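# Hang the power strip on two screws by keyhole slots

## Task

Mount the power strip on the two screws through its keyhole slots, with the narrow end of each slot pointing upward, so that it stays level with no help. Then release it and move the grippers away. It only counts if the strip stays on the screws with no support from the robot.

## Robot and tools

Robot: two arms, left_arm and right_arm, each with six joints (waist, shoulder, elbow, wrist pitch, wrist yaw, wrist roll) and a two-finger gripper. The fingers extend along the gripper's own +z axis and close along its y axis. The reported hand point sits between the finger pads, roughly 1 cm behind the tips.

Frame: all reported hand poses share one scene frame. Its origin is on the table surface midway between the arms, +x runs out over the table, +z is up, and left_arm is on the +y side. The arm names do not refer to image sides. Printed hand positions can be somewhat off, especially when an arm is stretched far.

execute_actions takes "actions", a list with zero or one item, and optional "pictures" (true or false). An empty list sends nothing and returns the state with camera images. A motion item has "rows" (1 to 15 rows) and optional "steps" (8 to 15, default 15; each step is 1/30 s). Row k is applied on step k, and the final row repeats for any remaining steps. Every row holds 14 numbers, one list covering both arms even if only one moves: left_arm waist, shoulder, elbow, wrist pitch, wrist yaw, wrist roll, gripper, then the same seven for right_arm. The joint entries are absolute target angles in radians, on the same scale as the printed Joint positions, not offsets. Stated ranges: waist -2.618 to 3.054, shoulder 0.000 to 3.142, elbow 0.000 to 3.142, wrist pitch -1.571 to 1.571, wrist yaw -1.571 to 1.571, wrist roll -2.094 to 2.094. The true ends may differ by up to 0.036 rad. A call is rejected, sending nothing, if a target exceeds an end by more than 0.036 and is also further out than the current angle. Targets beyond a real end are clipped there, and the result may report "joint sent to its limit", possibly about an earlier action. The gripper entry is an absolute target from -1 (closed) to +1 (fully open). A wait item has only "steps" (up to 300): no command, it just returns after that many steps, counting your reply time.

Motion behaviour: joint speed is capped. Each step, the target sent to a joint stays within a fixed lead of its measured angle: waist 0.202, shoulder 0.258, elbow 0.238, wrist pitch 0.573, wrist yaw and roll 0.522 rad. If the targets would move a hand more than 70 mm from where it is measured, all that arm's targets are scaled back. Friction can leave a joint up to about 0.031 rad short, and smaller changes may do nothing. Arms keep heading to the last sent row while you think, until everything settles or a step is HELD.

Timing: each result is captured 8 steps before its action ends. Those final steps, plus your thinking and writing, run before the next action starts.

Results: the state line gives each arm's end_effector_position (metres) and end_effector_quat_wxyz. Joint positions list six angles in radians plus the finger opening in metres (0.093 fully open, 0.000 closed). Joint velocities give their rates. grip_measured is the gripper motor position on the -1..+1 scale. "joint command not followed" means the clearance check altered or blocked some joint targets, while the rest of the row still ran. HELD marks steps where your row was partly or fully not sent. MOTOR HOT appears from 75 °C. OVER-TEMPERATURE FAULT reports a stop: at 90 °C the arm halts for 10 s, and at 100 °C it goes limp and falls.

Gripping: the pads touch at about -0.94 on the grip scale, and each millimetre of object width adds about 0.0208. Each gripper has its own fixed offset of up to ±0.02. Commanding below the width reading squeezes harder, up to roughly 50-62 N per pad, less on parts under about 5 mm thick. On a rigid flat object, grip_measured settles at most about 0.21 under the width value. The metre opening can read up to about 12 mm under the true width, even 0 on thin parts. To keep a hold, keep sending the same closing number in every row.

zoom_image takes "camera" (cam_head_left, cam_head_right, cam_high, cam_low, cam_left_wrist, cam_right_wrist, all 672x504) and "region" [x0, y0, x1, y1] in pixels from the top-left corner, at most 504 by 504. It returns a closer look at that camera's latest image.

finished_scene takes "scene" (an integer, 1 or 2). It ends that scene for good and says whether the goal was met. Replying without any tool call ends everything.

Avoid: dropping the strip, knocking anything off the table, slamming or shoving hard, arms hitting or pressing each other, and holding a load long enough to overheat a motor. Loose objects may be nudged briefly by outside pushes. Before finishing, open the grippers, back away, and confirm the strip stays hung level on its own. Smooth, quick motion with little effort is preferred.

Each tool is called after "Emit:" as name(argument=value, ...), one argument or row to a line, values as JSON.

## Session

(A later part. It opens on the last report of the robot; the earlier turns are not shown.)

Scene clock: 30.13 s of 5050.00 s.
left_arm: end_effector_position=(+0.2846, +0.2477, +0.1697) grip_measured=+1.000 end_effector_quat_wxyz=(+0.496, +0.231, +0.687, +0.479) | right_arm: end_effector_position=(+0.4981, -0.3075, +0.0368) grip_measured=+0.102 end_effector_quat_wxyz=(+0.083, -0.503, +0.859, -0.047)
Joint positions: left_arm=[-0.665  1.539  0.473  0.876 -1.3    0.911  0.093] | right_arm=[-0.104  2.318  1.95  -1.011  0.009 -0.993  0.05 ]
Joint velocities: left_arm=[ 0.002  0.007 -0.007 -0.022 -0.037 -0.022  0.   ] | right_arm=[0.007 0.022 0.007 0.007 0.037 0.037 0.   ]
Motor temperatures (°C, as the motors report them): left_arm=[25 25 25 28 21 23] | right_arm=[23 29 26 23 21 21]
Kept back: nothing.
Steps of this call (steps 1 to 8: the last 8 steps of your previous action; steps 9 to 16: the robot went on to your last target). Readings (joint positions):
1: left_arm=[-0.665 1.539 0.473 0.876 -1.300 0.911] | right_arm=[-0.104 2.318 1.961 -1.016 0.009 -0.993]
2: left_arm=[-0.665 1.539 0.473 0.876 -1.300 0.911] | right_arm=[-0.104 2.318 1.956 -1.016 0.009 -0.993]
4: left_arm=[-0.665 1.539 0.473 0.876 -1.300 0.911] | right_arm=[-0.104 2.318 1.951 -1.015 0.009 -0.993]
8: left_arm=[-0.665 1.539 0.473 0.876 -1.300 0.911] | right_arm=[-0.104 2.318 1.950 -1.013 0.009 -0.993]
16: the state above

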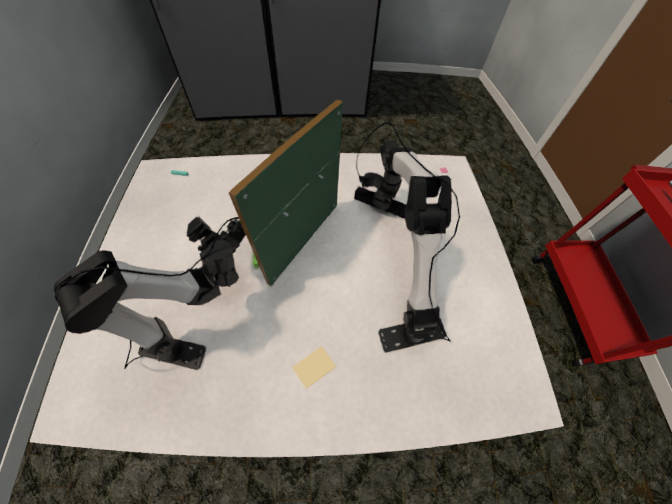

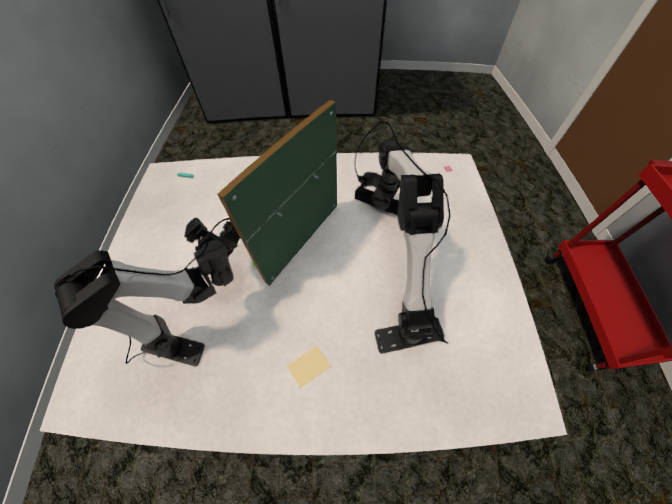

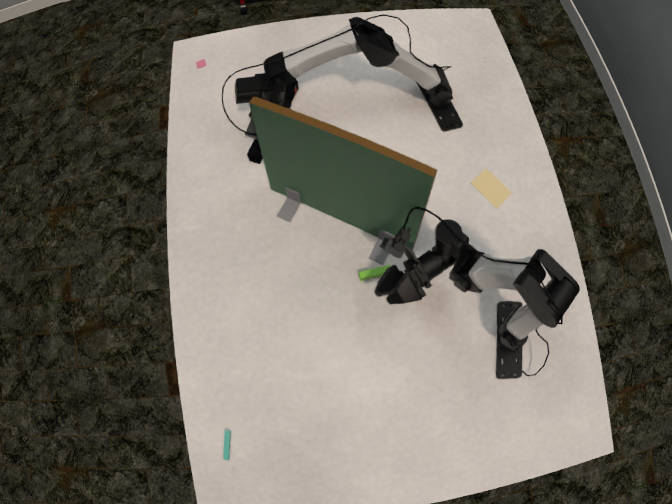

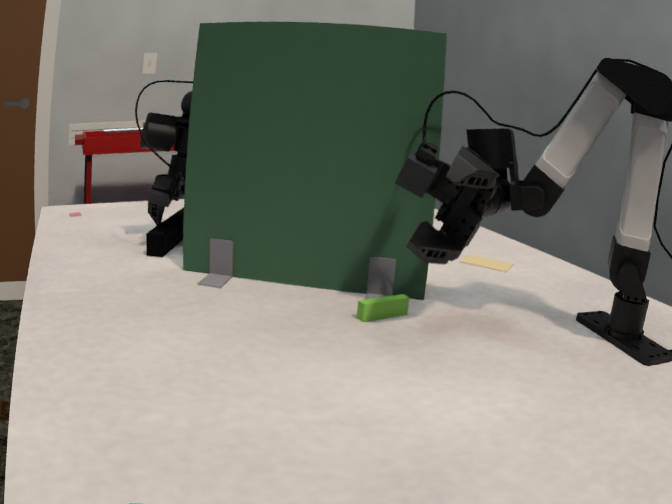

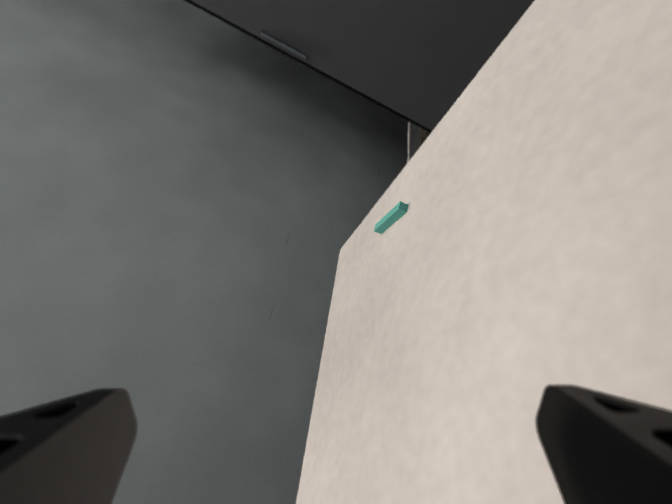

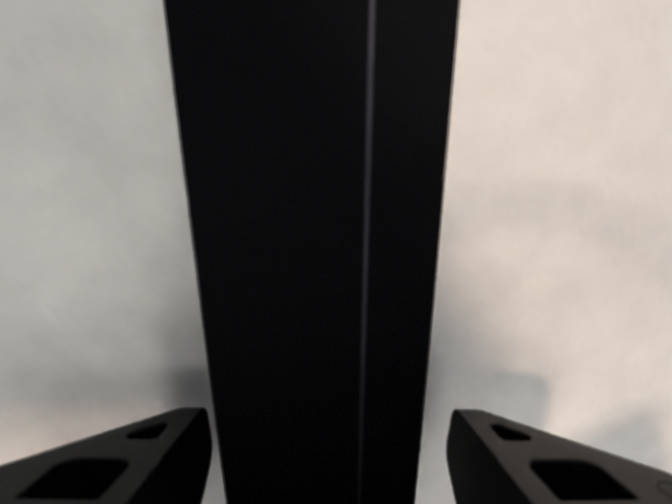

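Emit:
execute_actions(
  actions=[
    {"rows": [
[-0.665,1.539,0.473,0.876,-1.3,0.911,1, -0.110,2.318,1.938,-1.000,0.0,-1.0,0.06],
[-0.665,1.539,0.473,0.876,-1.3,0.911,1, -0.110,2.318,1.938,-1.000,0.0,-1.0,0.02],
[-0.665,1.539,0.473,0.876,-1.3,0.911,1, -0.110,2.318,1.938,-1.000,0.0,-1.0,-0.02],
[-0.665,1.539,0.473,0.876,-1.3,0.911,1, -0.110,2.318,1.938,-1.000,0.0,-1.0,-0.06],
[-0.665,1.539,0.473,0.876,-1.3,0.911,1, -0.110,2.318,1.938,-1.000,0.0,-1.0,-0.10],
[-0.665,1.539,0.473,0.876,-1.3,0.911,1, -0.110,2.318,1.938,-1.000,0.0,-1.0,-0.14],
[-0.665,1.539,0.473,0.876,-1.3,0.911,1, -0.110,2.318,1.938,-1.000,0.0,-1.0,-0.18],
[-0.665,1.539,0.473,0.876,-1.3,0.911,1, -0.110,2.318,1.938,-1.000,0.0,-1.0,-0.22],
[-0.665,1.539,0.473,0.876,-1.3,0.911,1, -0.110,2.318,1.938,-1.000,0.0,-1.0,-0.26],
[-0.665,1.539,0.473,0.876,-1.3,0.911,1, -0.110,2.318,1.938,-1.000,0.0,-1.0,-0.30],
[-0.665,1.539,0.473,0.876,-1.3,0.911,1, -0.110,2.318,1.938,-1.000,0.0,-1.0,-0.34],
[-0.665,1.539,0.473,0.876,-1.3,0.911,1, -0.110,2.318,1.938,-1.000,0.0,-1.0,-0.38],
[-0.665,1.539,0.473,0.876,-1.3,0.911,1, -0.110,2.318,1.938,-1.000,0.0,-1.0,-0.42],
[-0.665,1.539,0.473,0.876,-1.3,0.911,1, -0.110,2.318,1.938,-1.000,0.0,-1.0,-0.46],
[-0.665,1.539,0.473,0.876,-1.3,0.911,1, -0.110,2.318,1.938,-1.000,0.0,-1.0,-0.50]
], "steps": 15},
  ],
)

Emit:
execute_actions(
  actions=[
    {"steps": 16},
  ],
  pictures=true,
)

Scene clock: 31.27 s of 5050.00 s.
left_arm: end_effector_position=(+0.2846, +0.2477, +0.1697) grip_measured=+1.000 end_effector_quat_wxyz=(+0.496, +0.231, +0.687, +0.479) | right_arm: end_effector_position=(+0.4977, -0.3071, +0.0368) grip_measured=-0.158 end_effector_quat_wxyz=(+0.083, -0.503, +0.859, -0.045)
Joint positions: left_arm=[-0.665  1.539  0.473  0.876 -1.3    0.911  0.093] | right_arm=[-0.104  2.318  1.95  -1.013  0.007 -0.993  0.038]
Joint velocities: left_arm=[-0.007 -0.002  0.012 -0.007  0.007 -0.066  0.   ] | right_arm=[-0.002 -0.007 -0.002  0.066 -0.081 -0.11  -0.041]
Motor temperatures (°C, as the motors report them): left_arm=[25 25 25 28 21 23] | right_arm=[23 29 26 23 21 21]
Steps of this call (steps 1 to 15: the robot went on to your last target; steps 16 to 27: nothing new was sent; steps 28 to 34: the first 7 steps of this action). Readings (joint positions):
28: left_arm=[-0.665 1.539 0.473 0.876 -1.300 0.911] | right_arm=[-0.104 2.318 1.950 -1.011 0.009 -0.993]
29: left_arm=[-0.665 1.539 0.473 0.876 -1.300 0.911] | right_arm=[-0.104 2.318 1.950 -1.011 0.009 -0.993]
31: left_arm=[-0.665 1.539 0.473 0.876 -1.300 0.911] | right_arm=[-0.104 2.318 1.950 -1.011 0.009 -0.993]
34: the state above

Scene clock: 31.80 s of 5050.00 s.
left_arm: end_effector_position=(+0.2846, +0.2477, +0.1697) grip_measured=+1.000 end_effector_quat_wxyz=(+0.496, +0.231, +0.687, +0.479) | right_arm: end_effector_position=(+0.4971, -0.3067, +0.0367) grip_measured=-0.391 end_effector_quat_wxyz=(+0.083, -0.504, +0.858, -0.044)
Joint positions: left_arm=[-0.665  1.539  0.473  0.876 -1.3    0.911  0.093] | right_arm=[-0.104  2.318  1.95  -1.015  0.004 -0.996  0.026]
Joint velocities: left_arm=[ 0.017  0.002  0.012  0.022  0.007 -0.051  0.   ] | right_arm=[-0.007 -0.012 -0.002 -0.051 -0.095  0.095 -0.001]
Motor temperatures (°C, as the motors report them): left_arm=[25 25 25 28 21 23] | right_arm=[23 29 26 23 21 21]
Kept back: nothing.
Steps of this call (steps 1 to 8: the last 8 steps of your previous action; steps 9 to 15: the robot went on to your last target; step 16: nothing new was sent). Readings (joint positions):
1: left_arm=[-0.665 1.539 0.473 0.876 -1.300 0.911] | right_arm=[-0.104 2.318 1.950 -1.015 0.006 -0.993]
2: left_arm=[-0.665 1.539 0.473 0.876 -1.300 0.911] | right_arm=[-0.104 2.318 1.950 -1.015 0.005 -0.994]
4: left_arm=[-0.665 1.539 0.473 0.876 -1.300 0.911] | right_arm=[-0.104 2.318 1.950 -1.015 0.004 -0.995]
8: left_arm=[-0.665 1.539 0.473 0.876 -1.300 0.911] | right_arm=[-0.104 2.318 1.950 -1.015 0.004 -0.996]
16: the state above
All arms were judged still, so your last target was given up. Only a new action makes them travel on or press farther. Fingers that are still opening or closing keep moving.

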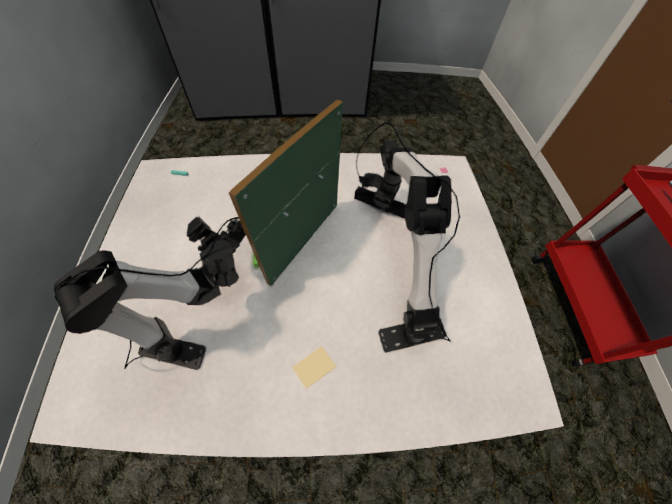

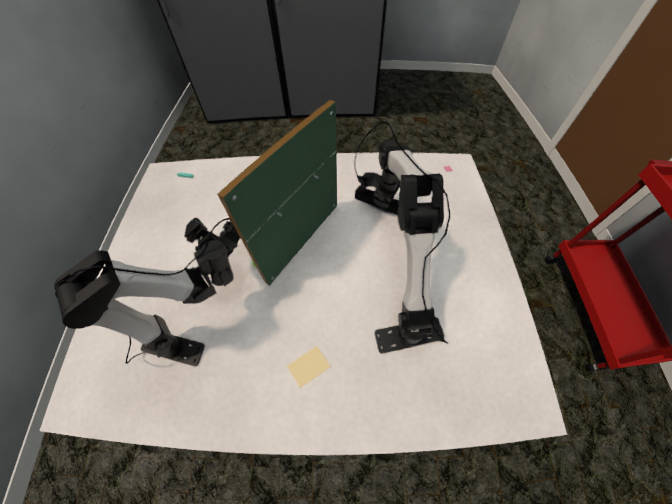

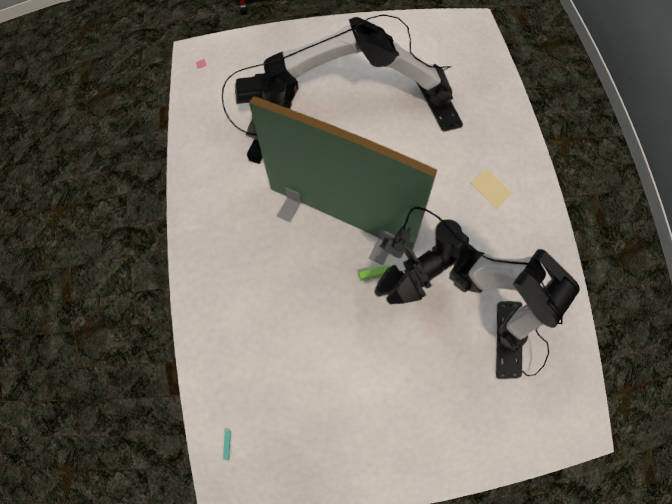

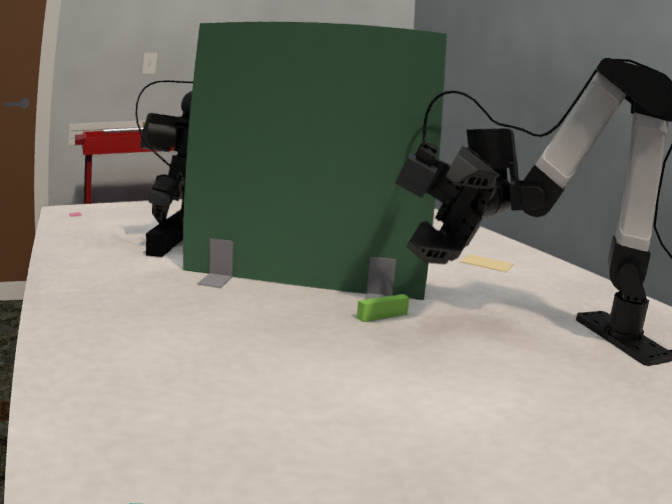

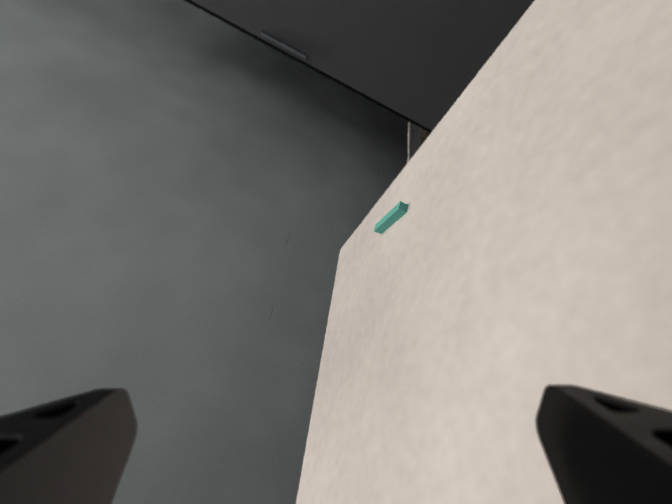

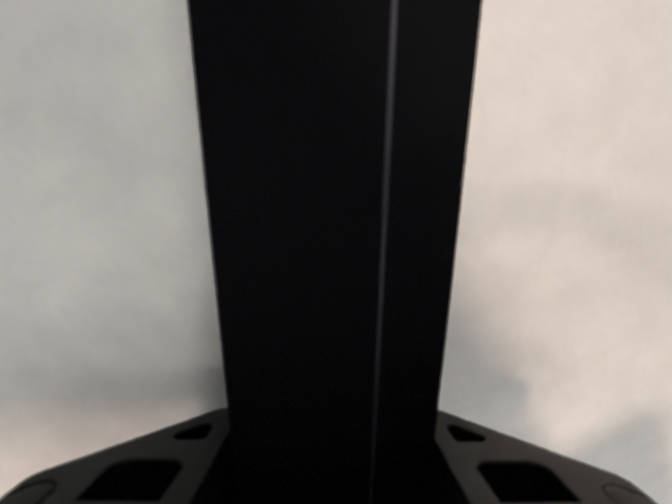

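Emit:
execute_actions(
  actions=[
    {"rows": [
[-0.665,1.539,0.473,0.876,-1.3,0.911,1, -0.11,2.310,1.938,-1.0,0.0,-1.0,-0.5],
[-0.665,1.539,0.473,0.876,-1.3,0.911,1, -0.11,2.302,1.938,-1.0,0.0,-1.0,-0.5],
[-0.665,1.539,0.473,0.876,-1.3,0.911,1, -0.11,2.294,1.938,-1.0,0.0,-1.0,-0.5],
[-0.665,1.539,0.473,0.876,-1.3,0.911,1, -0.11,2.285,1.938,-1.0,0.0,-1.0,-0.5],
[-0.665,1.539,0.473,0.876,-1.3,0.911,1, -0.11,2.275,1.938,-1.0,0.0,-1.0,-0.5],
[-0.665,1.539,0.473,0.876,-1.3,0.911,1, -0.11,2.264,1.937,-1.002,0.0,-1.0,-0.5],
[-0.665,1.539,0.473,0.876,-1.3,0.911,1, -0.11,2.251,1.932,-1.009,0.0,-1.0,-0.5],
[-0.665,1.539,0.473,0.876,-1.3,0.911,1, -0.11,2.237,1.926,-1.019,0.0,-0.995,-0.5],
[-0.665,1.539,0.473,0.876,-1.3,0.911,1, -0.11,2.221,1.917,-1.032,0.0,-0.979,-0.5],
[-0.665,1.539,0.473,0.876,-1.3,0.911,1, -0.11,2.204,1.906,-1.049,0.0,-0.954,-0.5],
[-0.665,1.539,0.473,0.876,-1.3,0.911,1, -0.11,2.185,1.894,-1.068,0.0,-0.921,-0.5],
[-0.665,1.539,0.473,0.876,-1.3,0.911,1, -0.11,2.164,1.880,-1.090,0.0,-0.878,-0.5],
[-0.665,1.539,0.473,0.876,-1.3,0.911,1, -0.11,2.143,1.865,-1.114,0.0,-0.828,-0.5],
[-0.665,1.539,0.473,0.876,-1.3,0.911,1, -0.11,2.121,1.848,-1.139,0.0,-0.770,-0.5],
[-0.665,1.539,0.473,0.876,-1.3,0.911,1, -0.11,2.099,1.831,-1.165,0.0,-0.706,-0.5]
], "steps": 15},
  ],
)

Emit:
execute_actions(
  actions=[
    {"rows": [
[-0.665,1.539,0.473,0.876,-1.3,0.911,1, -0.11,2.077,1.814,-1.193,0.0,-0.636,-0.5],
[-0.665,1.539,0.473,0.876,-1.3,0.911,1, -0.11,2.055,1.796,-1.221,0.0,-0.560,-0.5],
[-0.665,1.539,0.473,0.876,-1.3,0.911,1, -0.11,2.034,1.777,-1.249,0.0,-0.478,-0.5],
[-0.665,1.539,0.473,0.876,-1.3,0.911,1, -0.11,2.013,1.759,-1.277,0.0,-0.393,-0.5],
[-0.665,1.539,0.473,0.876,-1.3,0.911,1, -0.11,1.994,1.742,-1.305,0.0,-0.303,-0.5],
[-0.665,1.539,0.473,0.876,-1.3,0.911,1, -0.11,1.975,1.725,-1.331,0.0,-0.210,-0.5],
[-0.665,1.539,0.473,0.876,-1.3,0.911,1, -0.11,1.957,1.708,-1.356,0.0,-0.115,-0.5],
[-0.665,1.539,0.473,0.876,-1.3,0.911,1, -0.11,1.940,1.693,-1.380,0.0,-0.016,-0.5],
[-0.665,1.539,0.473,0.876,-1.3,0.911,1, -0.11,1.926,1.679,-1.402,0.005,0.083,-0.5],
[-0.665,1.539,0.473,0.876,-1.3,0.911,1, -0.11,1.912,1.667,-1.421,0.01,0.184,-0.5],
[-0.665,1.539,0.473,0.876,-1.3,0.911,1, -0.11,1.901,1.656,-1.438,0.015,0.286,-0.5],
[-0.665,1.539,0.473,0.876,-1.3,0.911,1, -0.11,1.892,1.647,-1.451,0.022,0.387,-0.5],
[-0.665,1.539,0.473,0.876,-1.3,0.911,1, -0.11,1.886,1.641,-1.461,0.03,0.488,-0.5],
[-0.665,1.539,0.473,0.876,-1.3,0.911,1, -0.11,1.881,1.636,-1.468,0.038,0.587,-0.5],
[-0.665,1.539,0.473,0.876,-1.3,0.911,1, -0.11,1.880,1.635,-1.470,0.046,0.686,-0.5]
], "steps": 15},
  ],
)

Emit:
execute_actions(
  actions=[
    {"rows": [
[-0.665,1.539,0.473,0.876,-1.3,0.911,1, -0.11,1.88,1.635,-1.47,0.054,0.781,-0.5],
[-0.665,1.539,0.473,0.876,-1.3,0.911,1, -0.11,1.88,1.635,-1.47,0.062,0.874,-0.5],
[-0.665,1.539,0.473,0.876,-1.3,0.911,1, -0.11,1.88,1.635,-1.47,0.070,0.964,-0.5],
[-0.665,1.539,0.473,0.876,-1.3,0.911,1, -0.11,1.88,1.635,-1.47,0.078,1.049,-0.5],
[-0.665,1.539,0.473,0.876,-1.3,0.911,1, -0.11,1.88,1.635,-1.47,0.086,1.131,-0.5],
[-0.665,1.539,0.473,0.876,-1.3,0.911,1, -0.11,1.88,1.635,-1.47,0.093,1.207,-0.5],
[-0.665,1.539,0.473,0.876,-1.3,0.911,1, -0.11,1.88,1.635,-1.47,0.099,1.277,-0.5],
[-0.665,1.539,0.473,0.876,-1.3,0.911,1, -0.11,1.88,1.635,-1.47,0.105,1.341,-0.5],
[-0.665,1.539,0.473,0.876,-1.3,0.911,1, -0.11,1.88,1.635,-1.47,0.110,1.399,-0.5],
[-0.665,1.539,0.473,0.876,-1.3,0.911,1, -0.11,1.88,1.635,-1.47,0.113,1.449,-0.5],
[-0.665,1.539,0.473,0.876,-1.3,0.911,1, -0.11,1.88,1.635,-1.47,0.115,1.495,-0.5],
[-0.665,1.539,0.473,0.876,-1.3,0.911,1, -0.11,1.88,1.635,-1.47,0.115,1.530,-0.5],
[-0.665,1.539,0.473,0.876,-1.3,0.911,1, -0.11,1.88,1.635,-1.47,0.115,1.556,-0.5],
[-0.665,1.539,0.473,0.876,-1.3,0.911,1, -0.11,1.88,1.635,-1.47,0.115,1.572,-0.5],
[-0.665,1.539,0.473,0.876,-1.3,0.911,1, -0.11,1.88,1.635,-1.47,0.115,1.578,-0.5]
], "steps": 15},
  ],
)

Emit:
execute_actions(
  actions=[
    {"steps": 24},
  ],
  pictures=true,
)

Scene clock: 41.87 s of 5050.00 s.
left_arm: end_effector_position=(+0.2846, +0.2477, +0.1697) grip_measured=+1.000 end_effector_quat_wxyz=(+0.496, +0.231, +0.687, +0.479) | right_arm: end_effector_position=(+0.4963, -0.3067, +0.0375) grip_measured=-0.391 end_effector_quat_wxyz=(+0.083, -0.504, +0.858, -0.044)
Joint positions: left_arm=[-0.665  1.539  0.473  0.876 -1.3    0.911  0.093] | right_arm=[-0.104  2.313  1.944 -1.013  0.004 -0.996  0.026]
Joint velocities: left_arm=[ 0.002 -0.012  0.002 -0.037  0.022  0.007  0.   ] | right_arm=[ 0.002 -0.12  -0.178  0.051  0.007 -0.095  0.   ]
Motor temperatures (°C, as the motors report them): left_arm=[25 25 25 29 21 23] | right_arm=[23 32 26 23 21 21]
Steps of this call (steps 1 to 90: nothing new was sent; then 6.83 s passed at rest; steps 91 to 97: the first 7 steps of this action). Readings (joint positions):
91: left_arm=[-0.665 1.539 0.473 0.876 -1.300 0.911] | right_arm=[-0.104 2.318 1.950 -1.015 0.004 -0.996]
92: left_arm=[-0.665 1.539 0.473 0.876 -1.300 0.911] | right_arm=[-0.104 2.318 1.950 -1.015 0.004 -0.996]
94: left_arm=[-0.665 1.539 0.473 0.876 -1.300 0.911] | right_arm=[-0.104 2.318 1.950 -1.015 0.004 -0.996]
97: the state above

Scene clock: 42.37 s of 5050.00 s.
left_arm: end_effector_position=(+0.2846, +0.2477, +0.1697) grip_measured=+1.000 end_effector_quat_wxyz=(+0.496, +0.231, +0.687, +0.479) | right_arm: end_effector_position=(+0.4019, -0.3119, +0.0916) grip_measured=-0.391 end_effector_quat_wxyz=(+0.019, -0.257, +0.966, -0.002)
Joint positions: left_arm=[-0.665  1.539  0.473  0.876 -1.3    0.911  0.093] | right_arm=[-0.104  2.037  1.735 -1.232 -0.003 -0.453  0.026]
Joint velocities: left_arm=[-0.002 -0.027 -0.007  0.007  0.022 -0.051  0.   ] | right_arm=[ 0.002 -0.628 -0.466 -0.755 -0.022  2.249 -0.001]
Motor temperatures (°C, as the motors report them): left_arm=[25 25 25 29 21 23] | right_arm=[23 33 26 23 21 21]
Steps of this call (steps 1 to 8: the last 8 steps of your previous action; steps 9 to 15: the first 7 steps of this action). Readings (joint positions):
9: left_arm=[-0.665 1.539 0.473 0.876 -1.300 0.911] | right_arm=[-0.104 2.186 1.830 -1.097 -0.002 -0.833]
10: left_arm=[-0.665 1.539 0.473 0.876 -1.300 0.911] | right_arm=[-0.104 2.161 1.814 -1.117 -0.002 -0.784]
12: left_arm=[-0.665 1.539 0.473 0.876 -1.300 0.911] | right_arm=[-0.104 2.109 1.782 -1.161 -0.003 -0.668]
15: the state above

Scene clock: 42.87 s of 5050.00 s.
left_arm: end_effector_position=(+0.2846, +0.2477, +0.1697) grip_measured=+1.000 end_effector_quat_wxyz=(+0.496, +0.231, +0.687, +0.479) | right_arm: end_effector_position=(+0.3293, -0.3273, +0.1080) grip_measured=-0.390 end_effector_quat_wxyz=(-0.055, +0.409, +0.909, -0.063)
Joint positions: left_arm=[-0.665  1.539  0.473  0.876 -1.3    0.911  0.093] | right_arm=[-0.104  1.926  1.631 -1.432  0.06   0.916  0.026]
Joint velocities: left_arm=[-0.002  0.002 -0.012  0.007  0.037 -0.022  0.   ] | right_arm=[-0.007 -0.007  0.002 -0.007  0.344  2.484  0.001]
Motor temperatures (°C, as the motors report them): left_arm=[25 25 25 29 21 23] | right_arm=[23 33 26 23 21 21]
Steps of this call (steps 1 to 8: the last 8 steps of your previous action; steps 9 to 15: the first 7 steps of this action). Readings (joint positions):
9: left_arm=[-0.665 1.539 0.473 0.876 -1.300 0.911] | right_arm=[-0.104 1.928 1.634 -1.414 0.017 0.367]
10: left_arm=[-0.665 1.539 0.473 0.876 -1.300 0.911] | right_arm=[-0.104 1.926 1.632 -1.423 0.023 0.462]
12: left_arm=[-0.665 1.539 0.473 0.876 -1.300 0.911] | right_arm=[-0.104 1.926 1.631 -1.432 0.037 0.651]
15: the state above

Scene clock: 43.67 s of 5050.00 s.
left_arm: end_effector_position=(+0.2846, +0.2477, +0.1697) grip_measured=+1.000 end_effector_quat_wxyz=(+0.496, +0.231, +0.687, +0.479) | right_arm: end_effector_position=(+0.3297, -0.3350, +0.1086) grip_measured=-0.390 end_effector_quat_wxyz=(-0.015, +0.677, +0.730, -0.093)
Joint positions: left_arm=[-0.665  1.539  0.473  0.876 -1.3    0.911  0.093] | right_arm=[-0.104  1.926  1.631 -1.433  0.106  1.57   0.026]
Joint velocities: left_arm=[ 0.012  0.012  0.007  0.037 -0.066 -0.066  0.   ] | right_arm=[ 0.002 -0.007  0.017 -0.007  0.037 -0.007  0.001]
Motor temperatures (°C, as the motors report them): left_arm=[25 25 25 29 21 23] | right_arm=[23 33 26 23 21 21]
Kept back: nothing.
Steps of this call (steps 1 to 8: the last 8 steps of your previous action; steps 9 to 24: the robot went on to your last target). Readings (joint positions):
1: left_arm=[-0.665 1.539 0.473 0.876 -1.300 0.911] | right_arm=[-0.104 1.926 1.631 -1.432 0.068 0.998]
2: left_arm=[-0.665 1.539 0.473 0.876 -1.300 0.911] | right_arm=[-0.104 1.926 1.631 -1.432 0.074 1.075]
4: left_arm=[-0.665 1.539 0.473 0.876 -1.300 0.911] | right_arm=[-0.104 1.926 1.631 -1.432 0.086 1.215]
8: left_arm=[-0.665 1.539 0.473 0.876 -1.300 0.911] | right_arm=[-0.104 1.926 1.631 -1.432 0.100 1.418]
24: the state above

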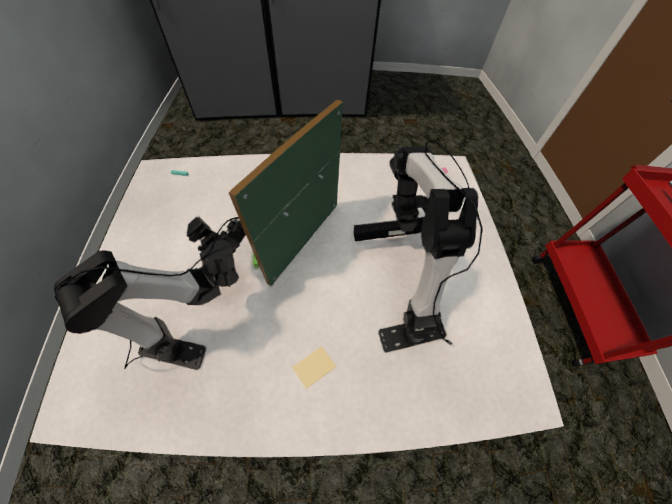

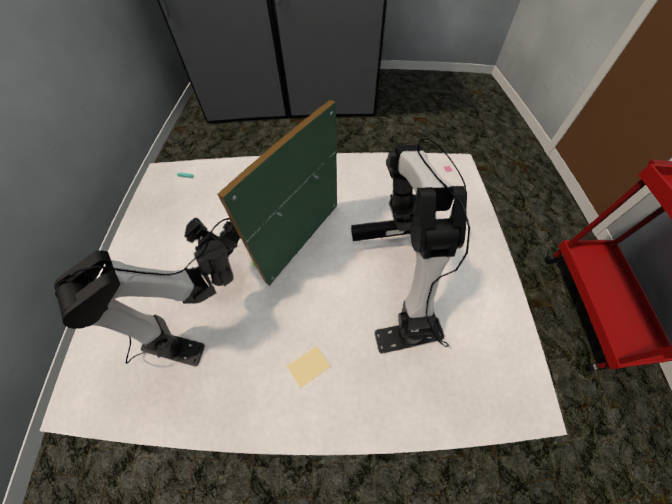

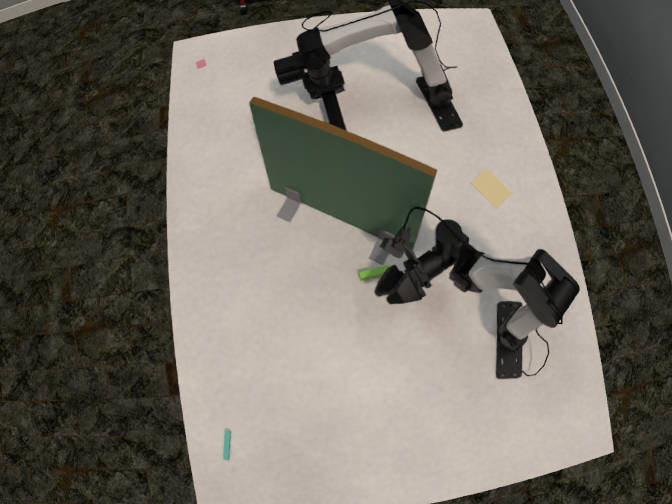

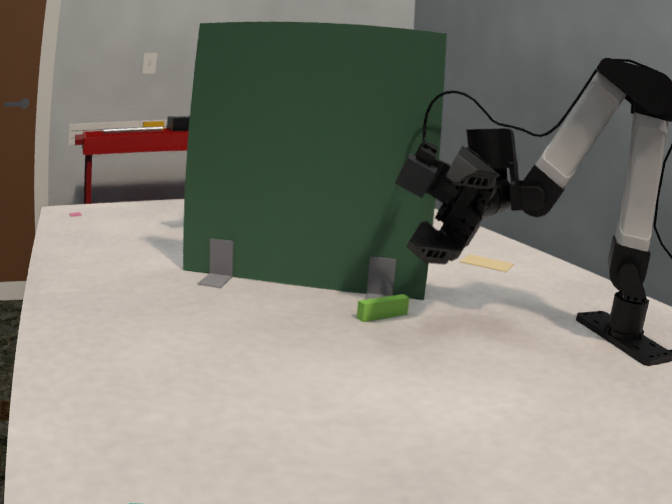

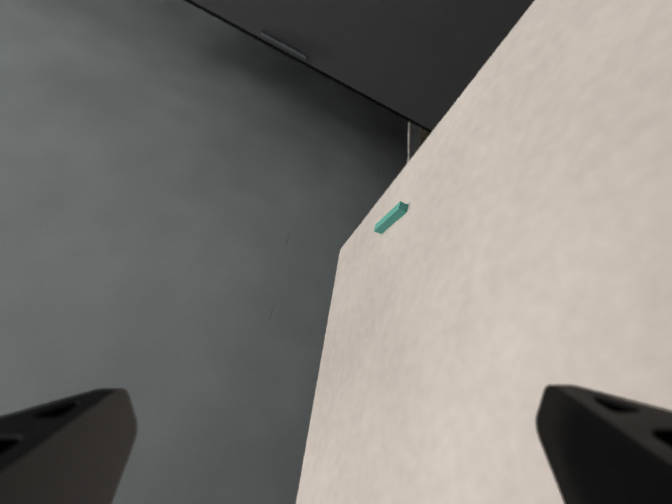

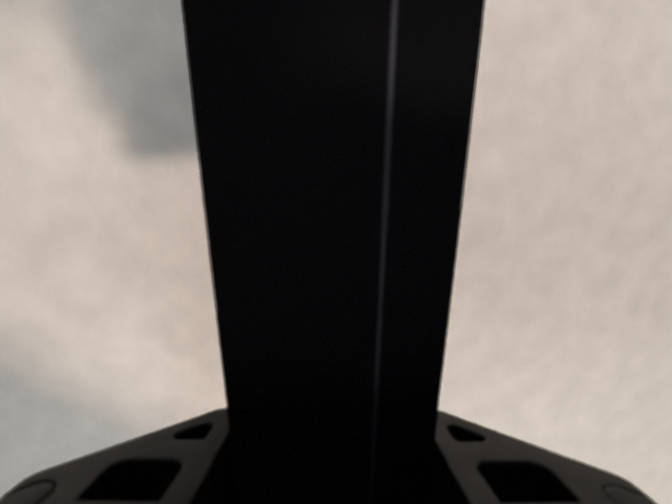

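Emit:
zoom_image(
  camera="cam_head_left",
  region=[345, 195, 435, 255],
)

Emit:
zoom_image(
  camera="cam_head_right",
  region=[345, 210, 405, 250],
)

Region (345, 195, 435, 255) of cam_head_left's 672x504 image, scaled by 5.600, with more detail than that image has.

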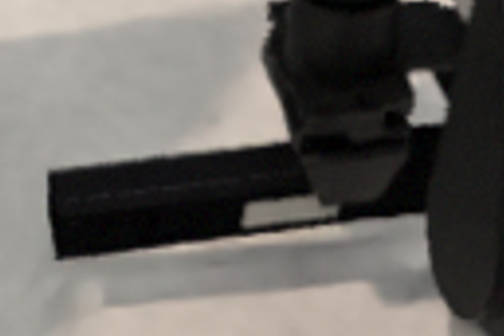

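Region (345, 210, 405, 250) of cam_head_right's 672x504 image, scaled by 8.400, with more detail than that image has.

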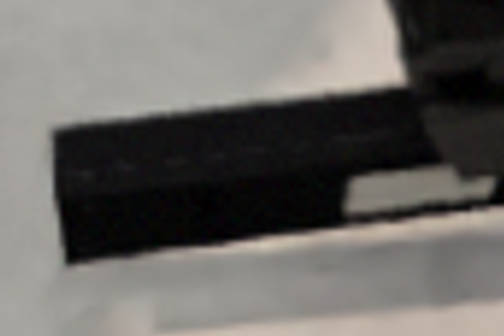

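Emit:
execute_actions(
  actions=[
    {"rows": [
[-0.665,1.539,0.473,0.876,-1.3,0.911,1, -0.11,1.879,1.634,-1.442,0.115,1.578,-0.5],
[-0.665,1.539,0.473,0.876,-1.3,0.911,1, -0.11,1.875,1.630,-1.427,0.115,1.578,-0.5],
[-0.665,1.539,0.473,0.876,-1.3,0.911,1, -0.11,1.869,1.624,-1.409,0.115,1.578,-0.5],
[-0.665,1.539,0.473,0.876,-1.3,0.911,1, -0.11,1.861,1.615,-1.388,0.115,1.578,-0.5],
[-0.665,1.539,0.473,0.876,-1.3,0.911,1, -0.11,1.851,1.604,-1.364,0.115,1.578,-0.5],
[-0.665,1.539,0.473,0.876,-1.3,0.911,1, -0.11,1.839,1.591,-1.337,0.115,1.578,-0.5],
[-0.665,1.539,0.473,0.876,-1.3,0.911,1, -0.11,1.826,1.576,-1.307,0.115,1.578,-0.5],
[-0.665,1.539,0.473,0.876,-1.3,0.911,1, -0.11,1.812,1.558,-1.274,0.115,1.578,-0.5],
[-0.665,1.539,0.473,0.876,-1.3,0.911,1, -0.11,1.796,1.539,-1.239,0.115,1.578,-0.5],
[-0.665,1.539,0.473,0.876,-1.3,0.911,1, -0.11,1.779,1.519,-1.201,0.115,1.578,-0.5],
[-0.665,1.539,0.473,0.876,-1.3,0.911,1, -0.11,1.761,1.496,-1.161,0.115,1.578,-0.5],
[-0.665,1.539,0.473,0.876,-1.3,0.911,1, -0.11,1.743,1.472,-1.117,0.115,1.578,-0.5],
[-0.665,1.539,0.473,0.876,-1.3,0.911,1, -0.11,1.725,1.446,-1.072,0.115,1.578,-0.5],
[-0.665,1.539,0.473,0.876,-1.3,0.911,1, -0.11,1.706,1.419,-1.025,0.115,1.578,-0.5],
[-0.665,1.539,0.473,0.876,-1.3,0.911,1, -0.11,1.687,1.391,-0.975,0.115,1.578,-0.5]
], "steps": 15},
  ],
)

Emit:
execute_actions(
  actions=[
    {"rows": [
[-0.665,1.539,0.473,0.876,-1.3,0.911,1, -0.11,1.669,1.361,-0.923,0.115,1.578,-0.5],
[-0.665,1.539,0.473,0.876,-1.3,0.911,1, -0.11,1.650,1.330,-0.870,0.115,1.578,-0.5],
[-0.665,1.539,0.473,0.876,-1.3,0.911,1, -0.11,1.632,1.298,-0.815,0.115,1.578,-0.5],
[-0.665,1.539,0.473,0.876,-1.3,0.911,1, -0.11,1.615,1.265,-0.759,0.115,1.578,-0.5],
[-0.665,1.539,0.473,0.876,-1.3,0.911,1, -0.11,1.598,1.232,-0.701,0.115,1.578,-0.5],
[-0.665,1.539,0.473,0.876,-1.3,0.911,1, -0.11,1.582,1.197,-0.642,0.115,1.578,-0.5],
[-0.665,1.539,0.473,0.876,-1.3,0.911,1, -0.11,1.567,1.163,-0.583,0.115,1.578,-0.5],
[-0.665,1.539,0.473,0.876,-1.3,0.911,1, -0.11,1.553,1.127,-0.523,0.115,1.578,-0.5],
[-0.665,1.539,0.473,0.876,-1.3,0.911,1, -0.11,1.540,1.092,-0.463,0.115,1.578,-0.5],
[-0.665,1.539,0.473,0.876,-1.3,0.911,1, -0.11,1.528,1.056,-0.403,0.115,1.578,-0.5],
[-0.665,1.539,0.473,0.876,-1.3,0.911,1, -0.11,1.517,1.021,-0.343,0.115,1.578,-0.5],
[-0.665,1.539,0.473,0.876,-1.3,0.911,1, -0.11,1.507,0.985,-0.285,0.115,1.578,-0.5],
[-0.665,1.539,0.473,0.876,-1.3,0.911,1, -0.11,1.498,0.950,-0.227,0.115,1.578,-0.5],
[-0.665,1.539,0.473,0.876,-1.3,0.911,1, -0.11,1.490,0.916,-0.170,0.115,1.578,-0.5],
[-0.665,1.539,0.473,0.876,-1.3,0.911,1, -0.11,1.483,0.882,-0.116,0.115,1.578,-0.5]
], "steps": 15},
  ],
)

Emit:
execute_actions(
  actions=[
    {"rows": [
[-0.665,1.539,0.473,0.876,-1.3,0.911,1, -0.11,1.477,0.849,-0.063,0.115,1.578,-0.5],
[-0.665,1.539,0.473,0.876,-1.3,0.911,1, -0.11,1.472,0.816,-0.013,0.115,1.578,-0.5],
[-0.665,1.539,0.473,0.876,-1.3,0.911,1, -0.11,1.467,0.786,0.033,0.115,1.578,-0.5],
[-0.665,1.539,0.473,0.876,-1.3,0.911,1, -0.11,1.464,0.756,0.077,0.115,1.578,-0.5],
[-0.665,1.539,0.473,0.876,-1.3,0.911,1, -0.11,1.461,0.728,0.117,0.115,1.578,-0.5],
[-0.665,1.539,0.473,0.876,-1.3,0.911,1, -0.11,1.459,0.702,0.153,0.115,1.578,-0.5],
[-0.665,1.539,0.473,0.876,-1.3,0.911,1, -0.11,1.458,0.678,0.184,0.115,1.578,-0.5],
[-0.665,1.539,0.473,0.876,-1.3,0.911,1, -0.11,1.457,0.656,0.211,0.115,1.578,-0.5],
[-0.665,1.539,0.473,0.876,-1.3,0.911,1, -0.11,1.456,0.637,0.232,0.115,1.578,-0.5],
[-0.665,1.539,0.473,0.876,-1.3,0.911,1, -0.11,1.455,0.619,0.247,0.115,1.578,-0.5],
[-0.665,1.539,0.473,0.876,-1.3,0.911,1, -0.11,1.455,0.605,0.257,0.115,1.578,-0.5],
[-0.665,1.539,0.473,0.876,-1.3,0.911,1, -0.11,1.455,0.593,0.26,0.115,1.578,-0.5],
[-0.665,1.539,0.473,0.876,-1.3,0.911,1, -0.11,1.455,0.585,0.26,0.115,1.578,-0.5],
[-0.665,1.539,0.473,0.876,-1.3,0.911,1, -0.11,1.455,0.580,0.26,0.115,1.578,-0.5],
[-0.665,1.539,0.473,0.876,-1.3,0.911,1, -0.11,1.455,0.578,0.26,0.115,1.578,-0.5]
], "steps": 15},
  ],
)

Emit:
execute_actions(
  actions=[
    {"steps": 20},
  ],
  pictures=true,
)

Scene clock: 53.20 s of 5050.00 s.
left_arm: end_effector_position=(+0.2846, +0.2477, +0.1697) grip_measured=+1.000 end_effector_quat_wxyz=(+0.496, +0.231, +0.687, +0.479) | right_arm: end_effector_position=(+0.3351, -0.3347, +0.1063) grip_measured=-0.390 end_effector_quat_wxyz=(+0.002, +0.680, +0.729, -0.075)
Joint positions: left_arm=[-0.665  1.539  0.473  0.876 -1.3    0.911  0.093] | right_arm=[-0.104  1.9    1.592 -1.37   0.106  1.574  0.026]
Joint velocities: left_arm=[-0.012 -0.002 -0.017  0.022  0.007 -0.007  0.   ] | right_arm=[-0.007 -0.31  -0.403  0.564 -0.051 -0.11   0.   ]
Motor temperatures (°C, as the motors report them): left_arm=[25 26 26 29 21 23] | right_arm=[23 35 27 23 21 21]
Steps of this call (steps 1 to 30: the robot went on to your last target; steps 31 to 90: nothing new was sent; then 6.30 s passed at rest; steps 91 to 97: the first 7 steps of this action). Readings (joint positions):
91: left_arm=[-0.665 1.539 0.473 0.876 -1.300 0.911] | right_arm=[-0.104 1.926 1.631 -1.433 0.106 1.574]
92: left_arm=[-0.665 1.539 0.473 0.876 -1.300 0.911] | right_arm=[-0.104 1.926 1.631 -1.431 0.106 1.574]
94: left_arm=[-0.665 1.539 0.473 0.876 -1.300 0.911] | right_arm=[-0.104 1.922 1.624 -1.416 0.106 1.574]
97: the state above

Scene clock: 53.70 s of 5050.00 s.
left_arm: end_effector_position=(+0.2846, +0.2477, +0.1697) grip_measured=+1.000 end_effector_quat_wxyz=(+0.496, +0.231, +0.687, +0.479) | right_arm: end_effector_position=(+0.3600, -0.3333, +0.0982) grip_measured=-0.391 end_effector_quat_wxyz=(+0.139, +0.682, +0.715, +0.071)
Joint positions: left_arm=[-0.665  1.539  0.473  0.876 -1.3    0.911  0.093] | right_arm=[-0.104  1.641  1.21  -0.846  0.108  1.574  0.026]
Joint velocities: left_arm=[ 0.007  0.007 -0.017  0.037 -0.066 -0.022  0.   ] | right_arm=[-0.012 -0.457 -1.023  1.414  0.037 -0.007  0.   ]
Motor temperatures (°C, as the motors report them): left_arm=[25 26 26 29 21 23] | right_arm=[23 35 27 23 21 21]
Steps of this call (steps 1 to 8: the last 8 steps of your previous action; steps 9 to 15: the first 7 steps of this action). Readings (joint positions):
9: left_arm=[-0.665 1.539 0.473 0.876 -1.300 0.911] | right_arm=[-0.104 1.748 1.401 -1.113 0.107 1.574]
10: left_arm=[-0.665 1.539 0.473 0.876 -1.300 0.911] | right_arm=[-0.104 1.729 1.373 -1.073 0.107 1.574]
12: left_arm=[-0.665 1.539 0.473 0.876 -1.300 0.911] | right_arm=[-0.104 1.691 1.311 -0.987 0.108 1.574]
15: the state above

Scene clock: 54.20 s of 5050.00 s.
left_arm: end_effector_position=(+0.2846, +0.2477, +0.1697) grip_measured=+1.000 end_effector_quat_wxyz=(+0.496, +0.231, +0.687, +0.479) | right_arm: end_effector_position=(+0.3694, -0.3328, +0.0503) grip_measured=-0.391 end_effector_quat_wxyz=(+0.258, +0.659, +0.677, +0.202)
Joint positions: left_arm=[-0.665  1.539  0.473  0.876 -1.3    0.911  0.093] | right_arm=[-0.104  1.515  0.704 -0.099  0.109  1.574  0.026]
Joint velocities: left_arm=[ 0.002 -0.002 -0.032 -0.037 -0.051 -0.051  0.   ] | right_arm=[ 0.002 -0.085 -0.774  1.179 -0.022 -0.022  0.001]
Motor temperatures (°C, as the motors report them): left_arm=[25 26 26 29 21 23] | right_arm=[23 35 27 23 21 21]
Steps of this call (steps 1 to 8: the last 8 steps of your previous action; steps 9 to 15: the first 7 steps of this action). Readings (joint positions):
9: left_arm=[-0.665 1.539 0.473 0.876 -1.300 0.911] | right_arm=[-0.104 1.540 0.891 -0.376 0.109 1.574]
10: left_arm=[-0.665 1.539 0.473 0.876 -1.300 0.911] | right_arm=[-0.104 1.534 0.857 -0.325 0.109 1.574]
12: left_arm=[-0.665 1.539 0.473 0.876 -1.300 0.911] | right_arm=[-0.104 1.524 0.791 -0.228 0.109 1.574]
15: the state above

Scene clock: 54.87 s of 5050.00 s.
left_arm: end_effector_position=(+0.2846, +0.2477, +0.1697) grip_measured=+1.000 end_effector_quat_wxyz=(+0.496, +0.231, +0.687, +0.479) | right_arm: end_effector_position=(+0.3693, -0.3324, +0.0444) grip_measured=-0.391 end_effector_quat_wxyz=(+0.295, +0.648, +0.659, +0.245)
Joint positions: left_arm=[-0.665  1.539  0.473  0.876 -1.3    0.911  0.093] | right_arm=[-0.104  1.5    0.567  0.143  0.106  1.577  0.026]
Joint velocities: left_arm=[-0.022  0.017 -0.012  0.022  0.007  0.007  0.   ] | right_arm=[-0.017  0.027 -0.012  0.007  0.007 -0.037 -0.   ]
Motor temperatures (°C, as the motors report them): left_arm=[25 26 26 29 21 23] | right_arm=[23 35 27 23 21 21]
Kept back: nothing.
Steps of this call (steps 1 to 8: the last 8 steps of your previous action; steps 9 to 20: the robot went on to your last target). Readings (joint positions):
1: left_arm=[-0.665 1.539 0.473 0.876 -1.300 0.911] | right_arm=[-0.104 1.513 0.679 -0.061 0.109 1.574]
2: left_arm=[-0.665 1.539 0.473 0.876 -1.300 0.911] | right_arm=[-0.104 1.511 0.656 -0.027 0.109 1.574]
4: left_arm=[-0.665 1.539 0.473 0.876 -1.300 0.911] | right_arm=[-0.104 1.507 0.618 0.034 0.108 1.577]
8: left_arm=[-0.665 1.539 0.473 0.876 -1.300 0.911] | right_arm=[-0.104 1.500 0.576 0.107 0.107 1.577]
20: the state above

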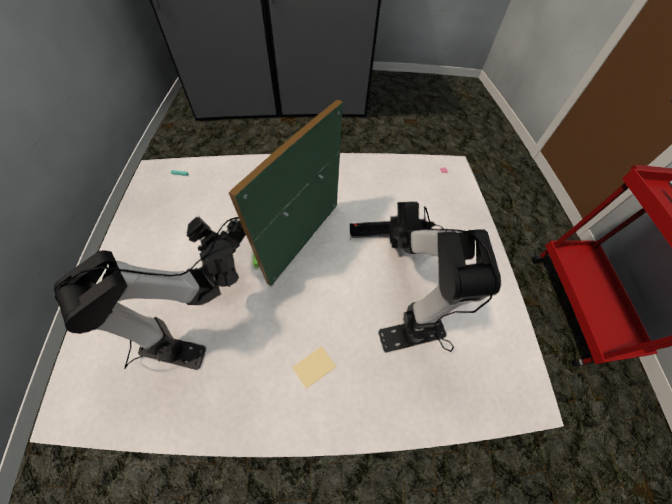

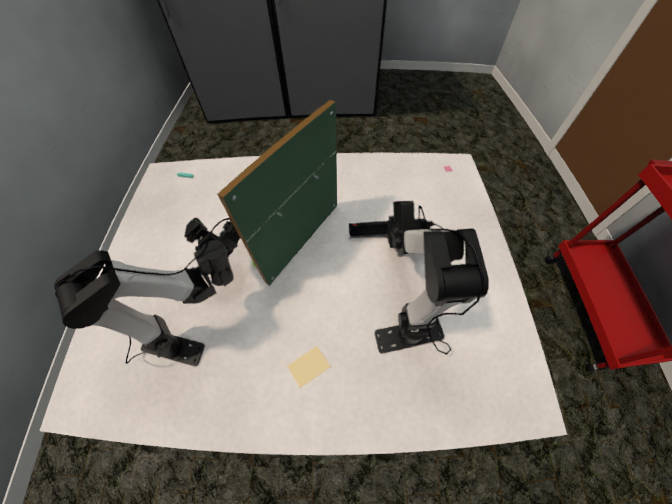

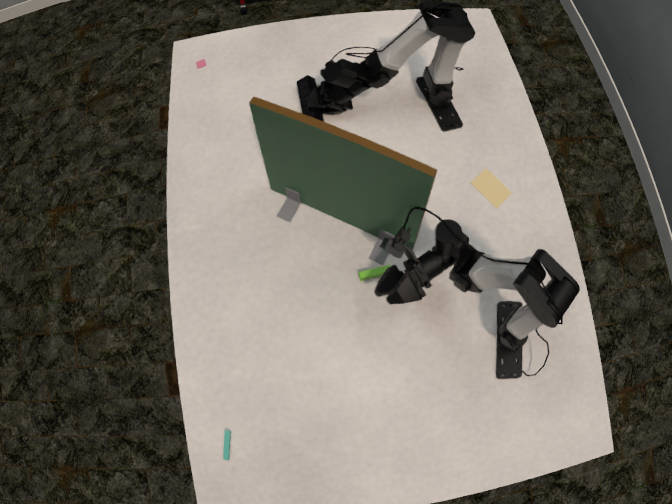

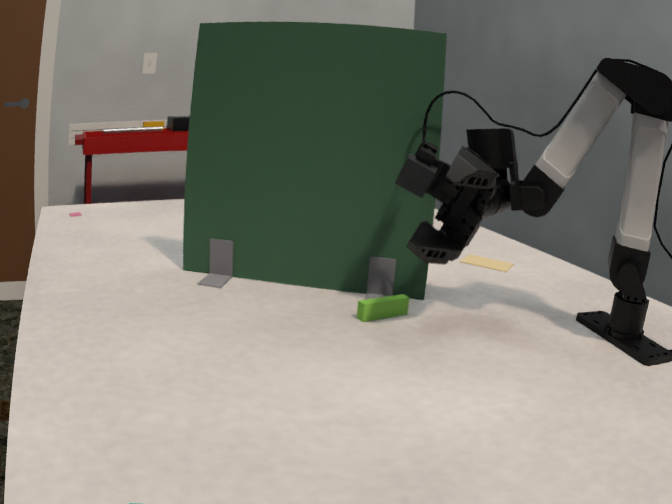

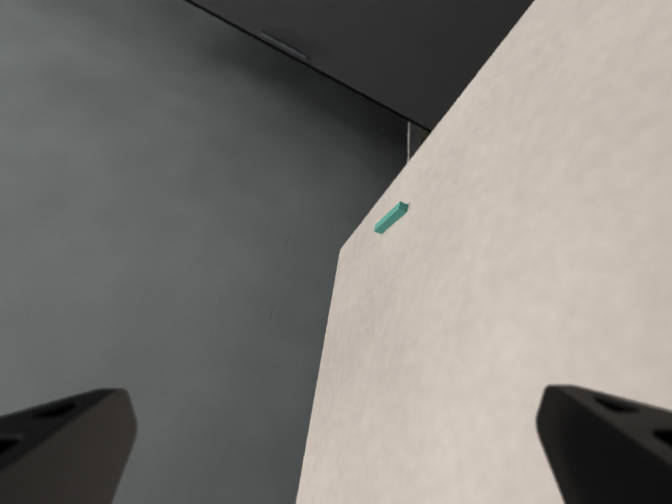

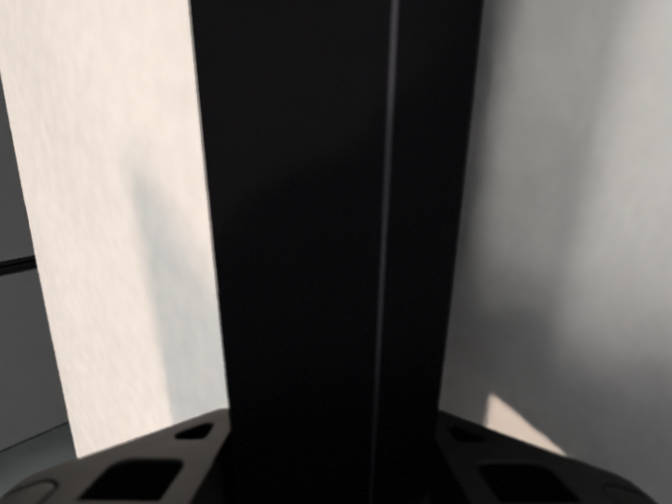

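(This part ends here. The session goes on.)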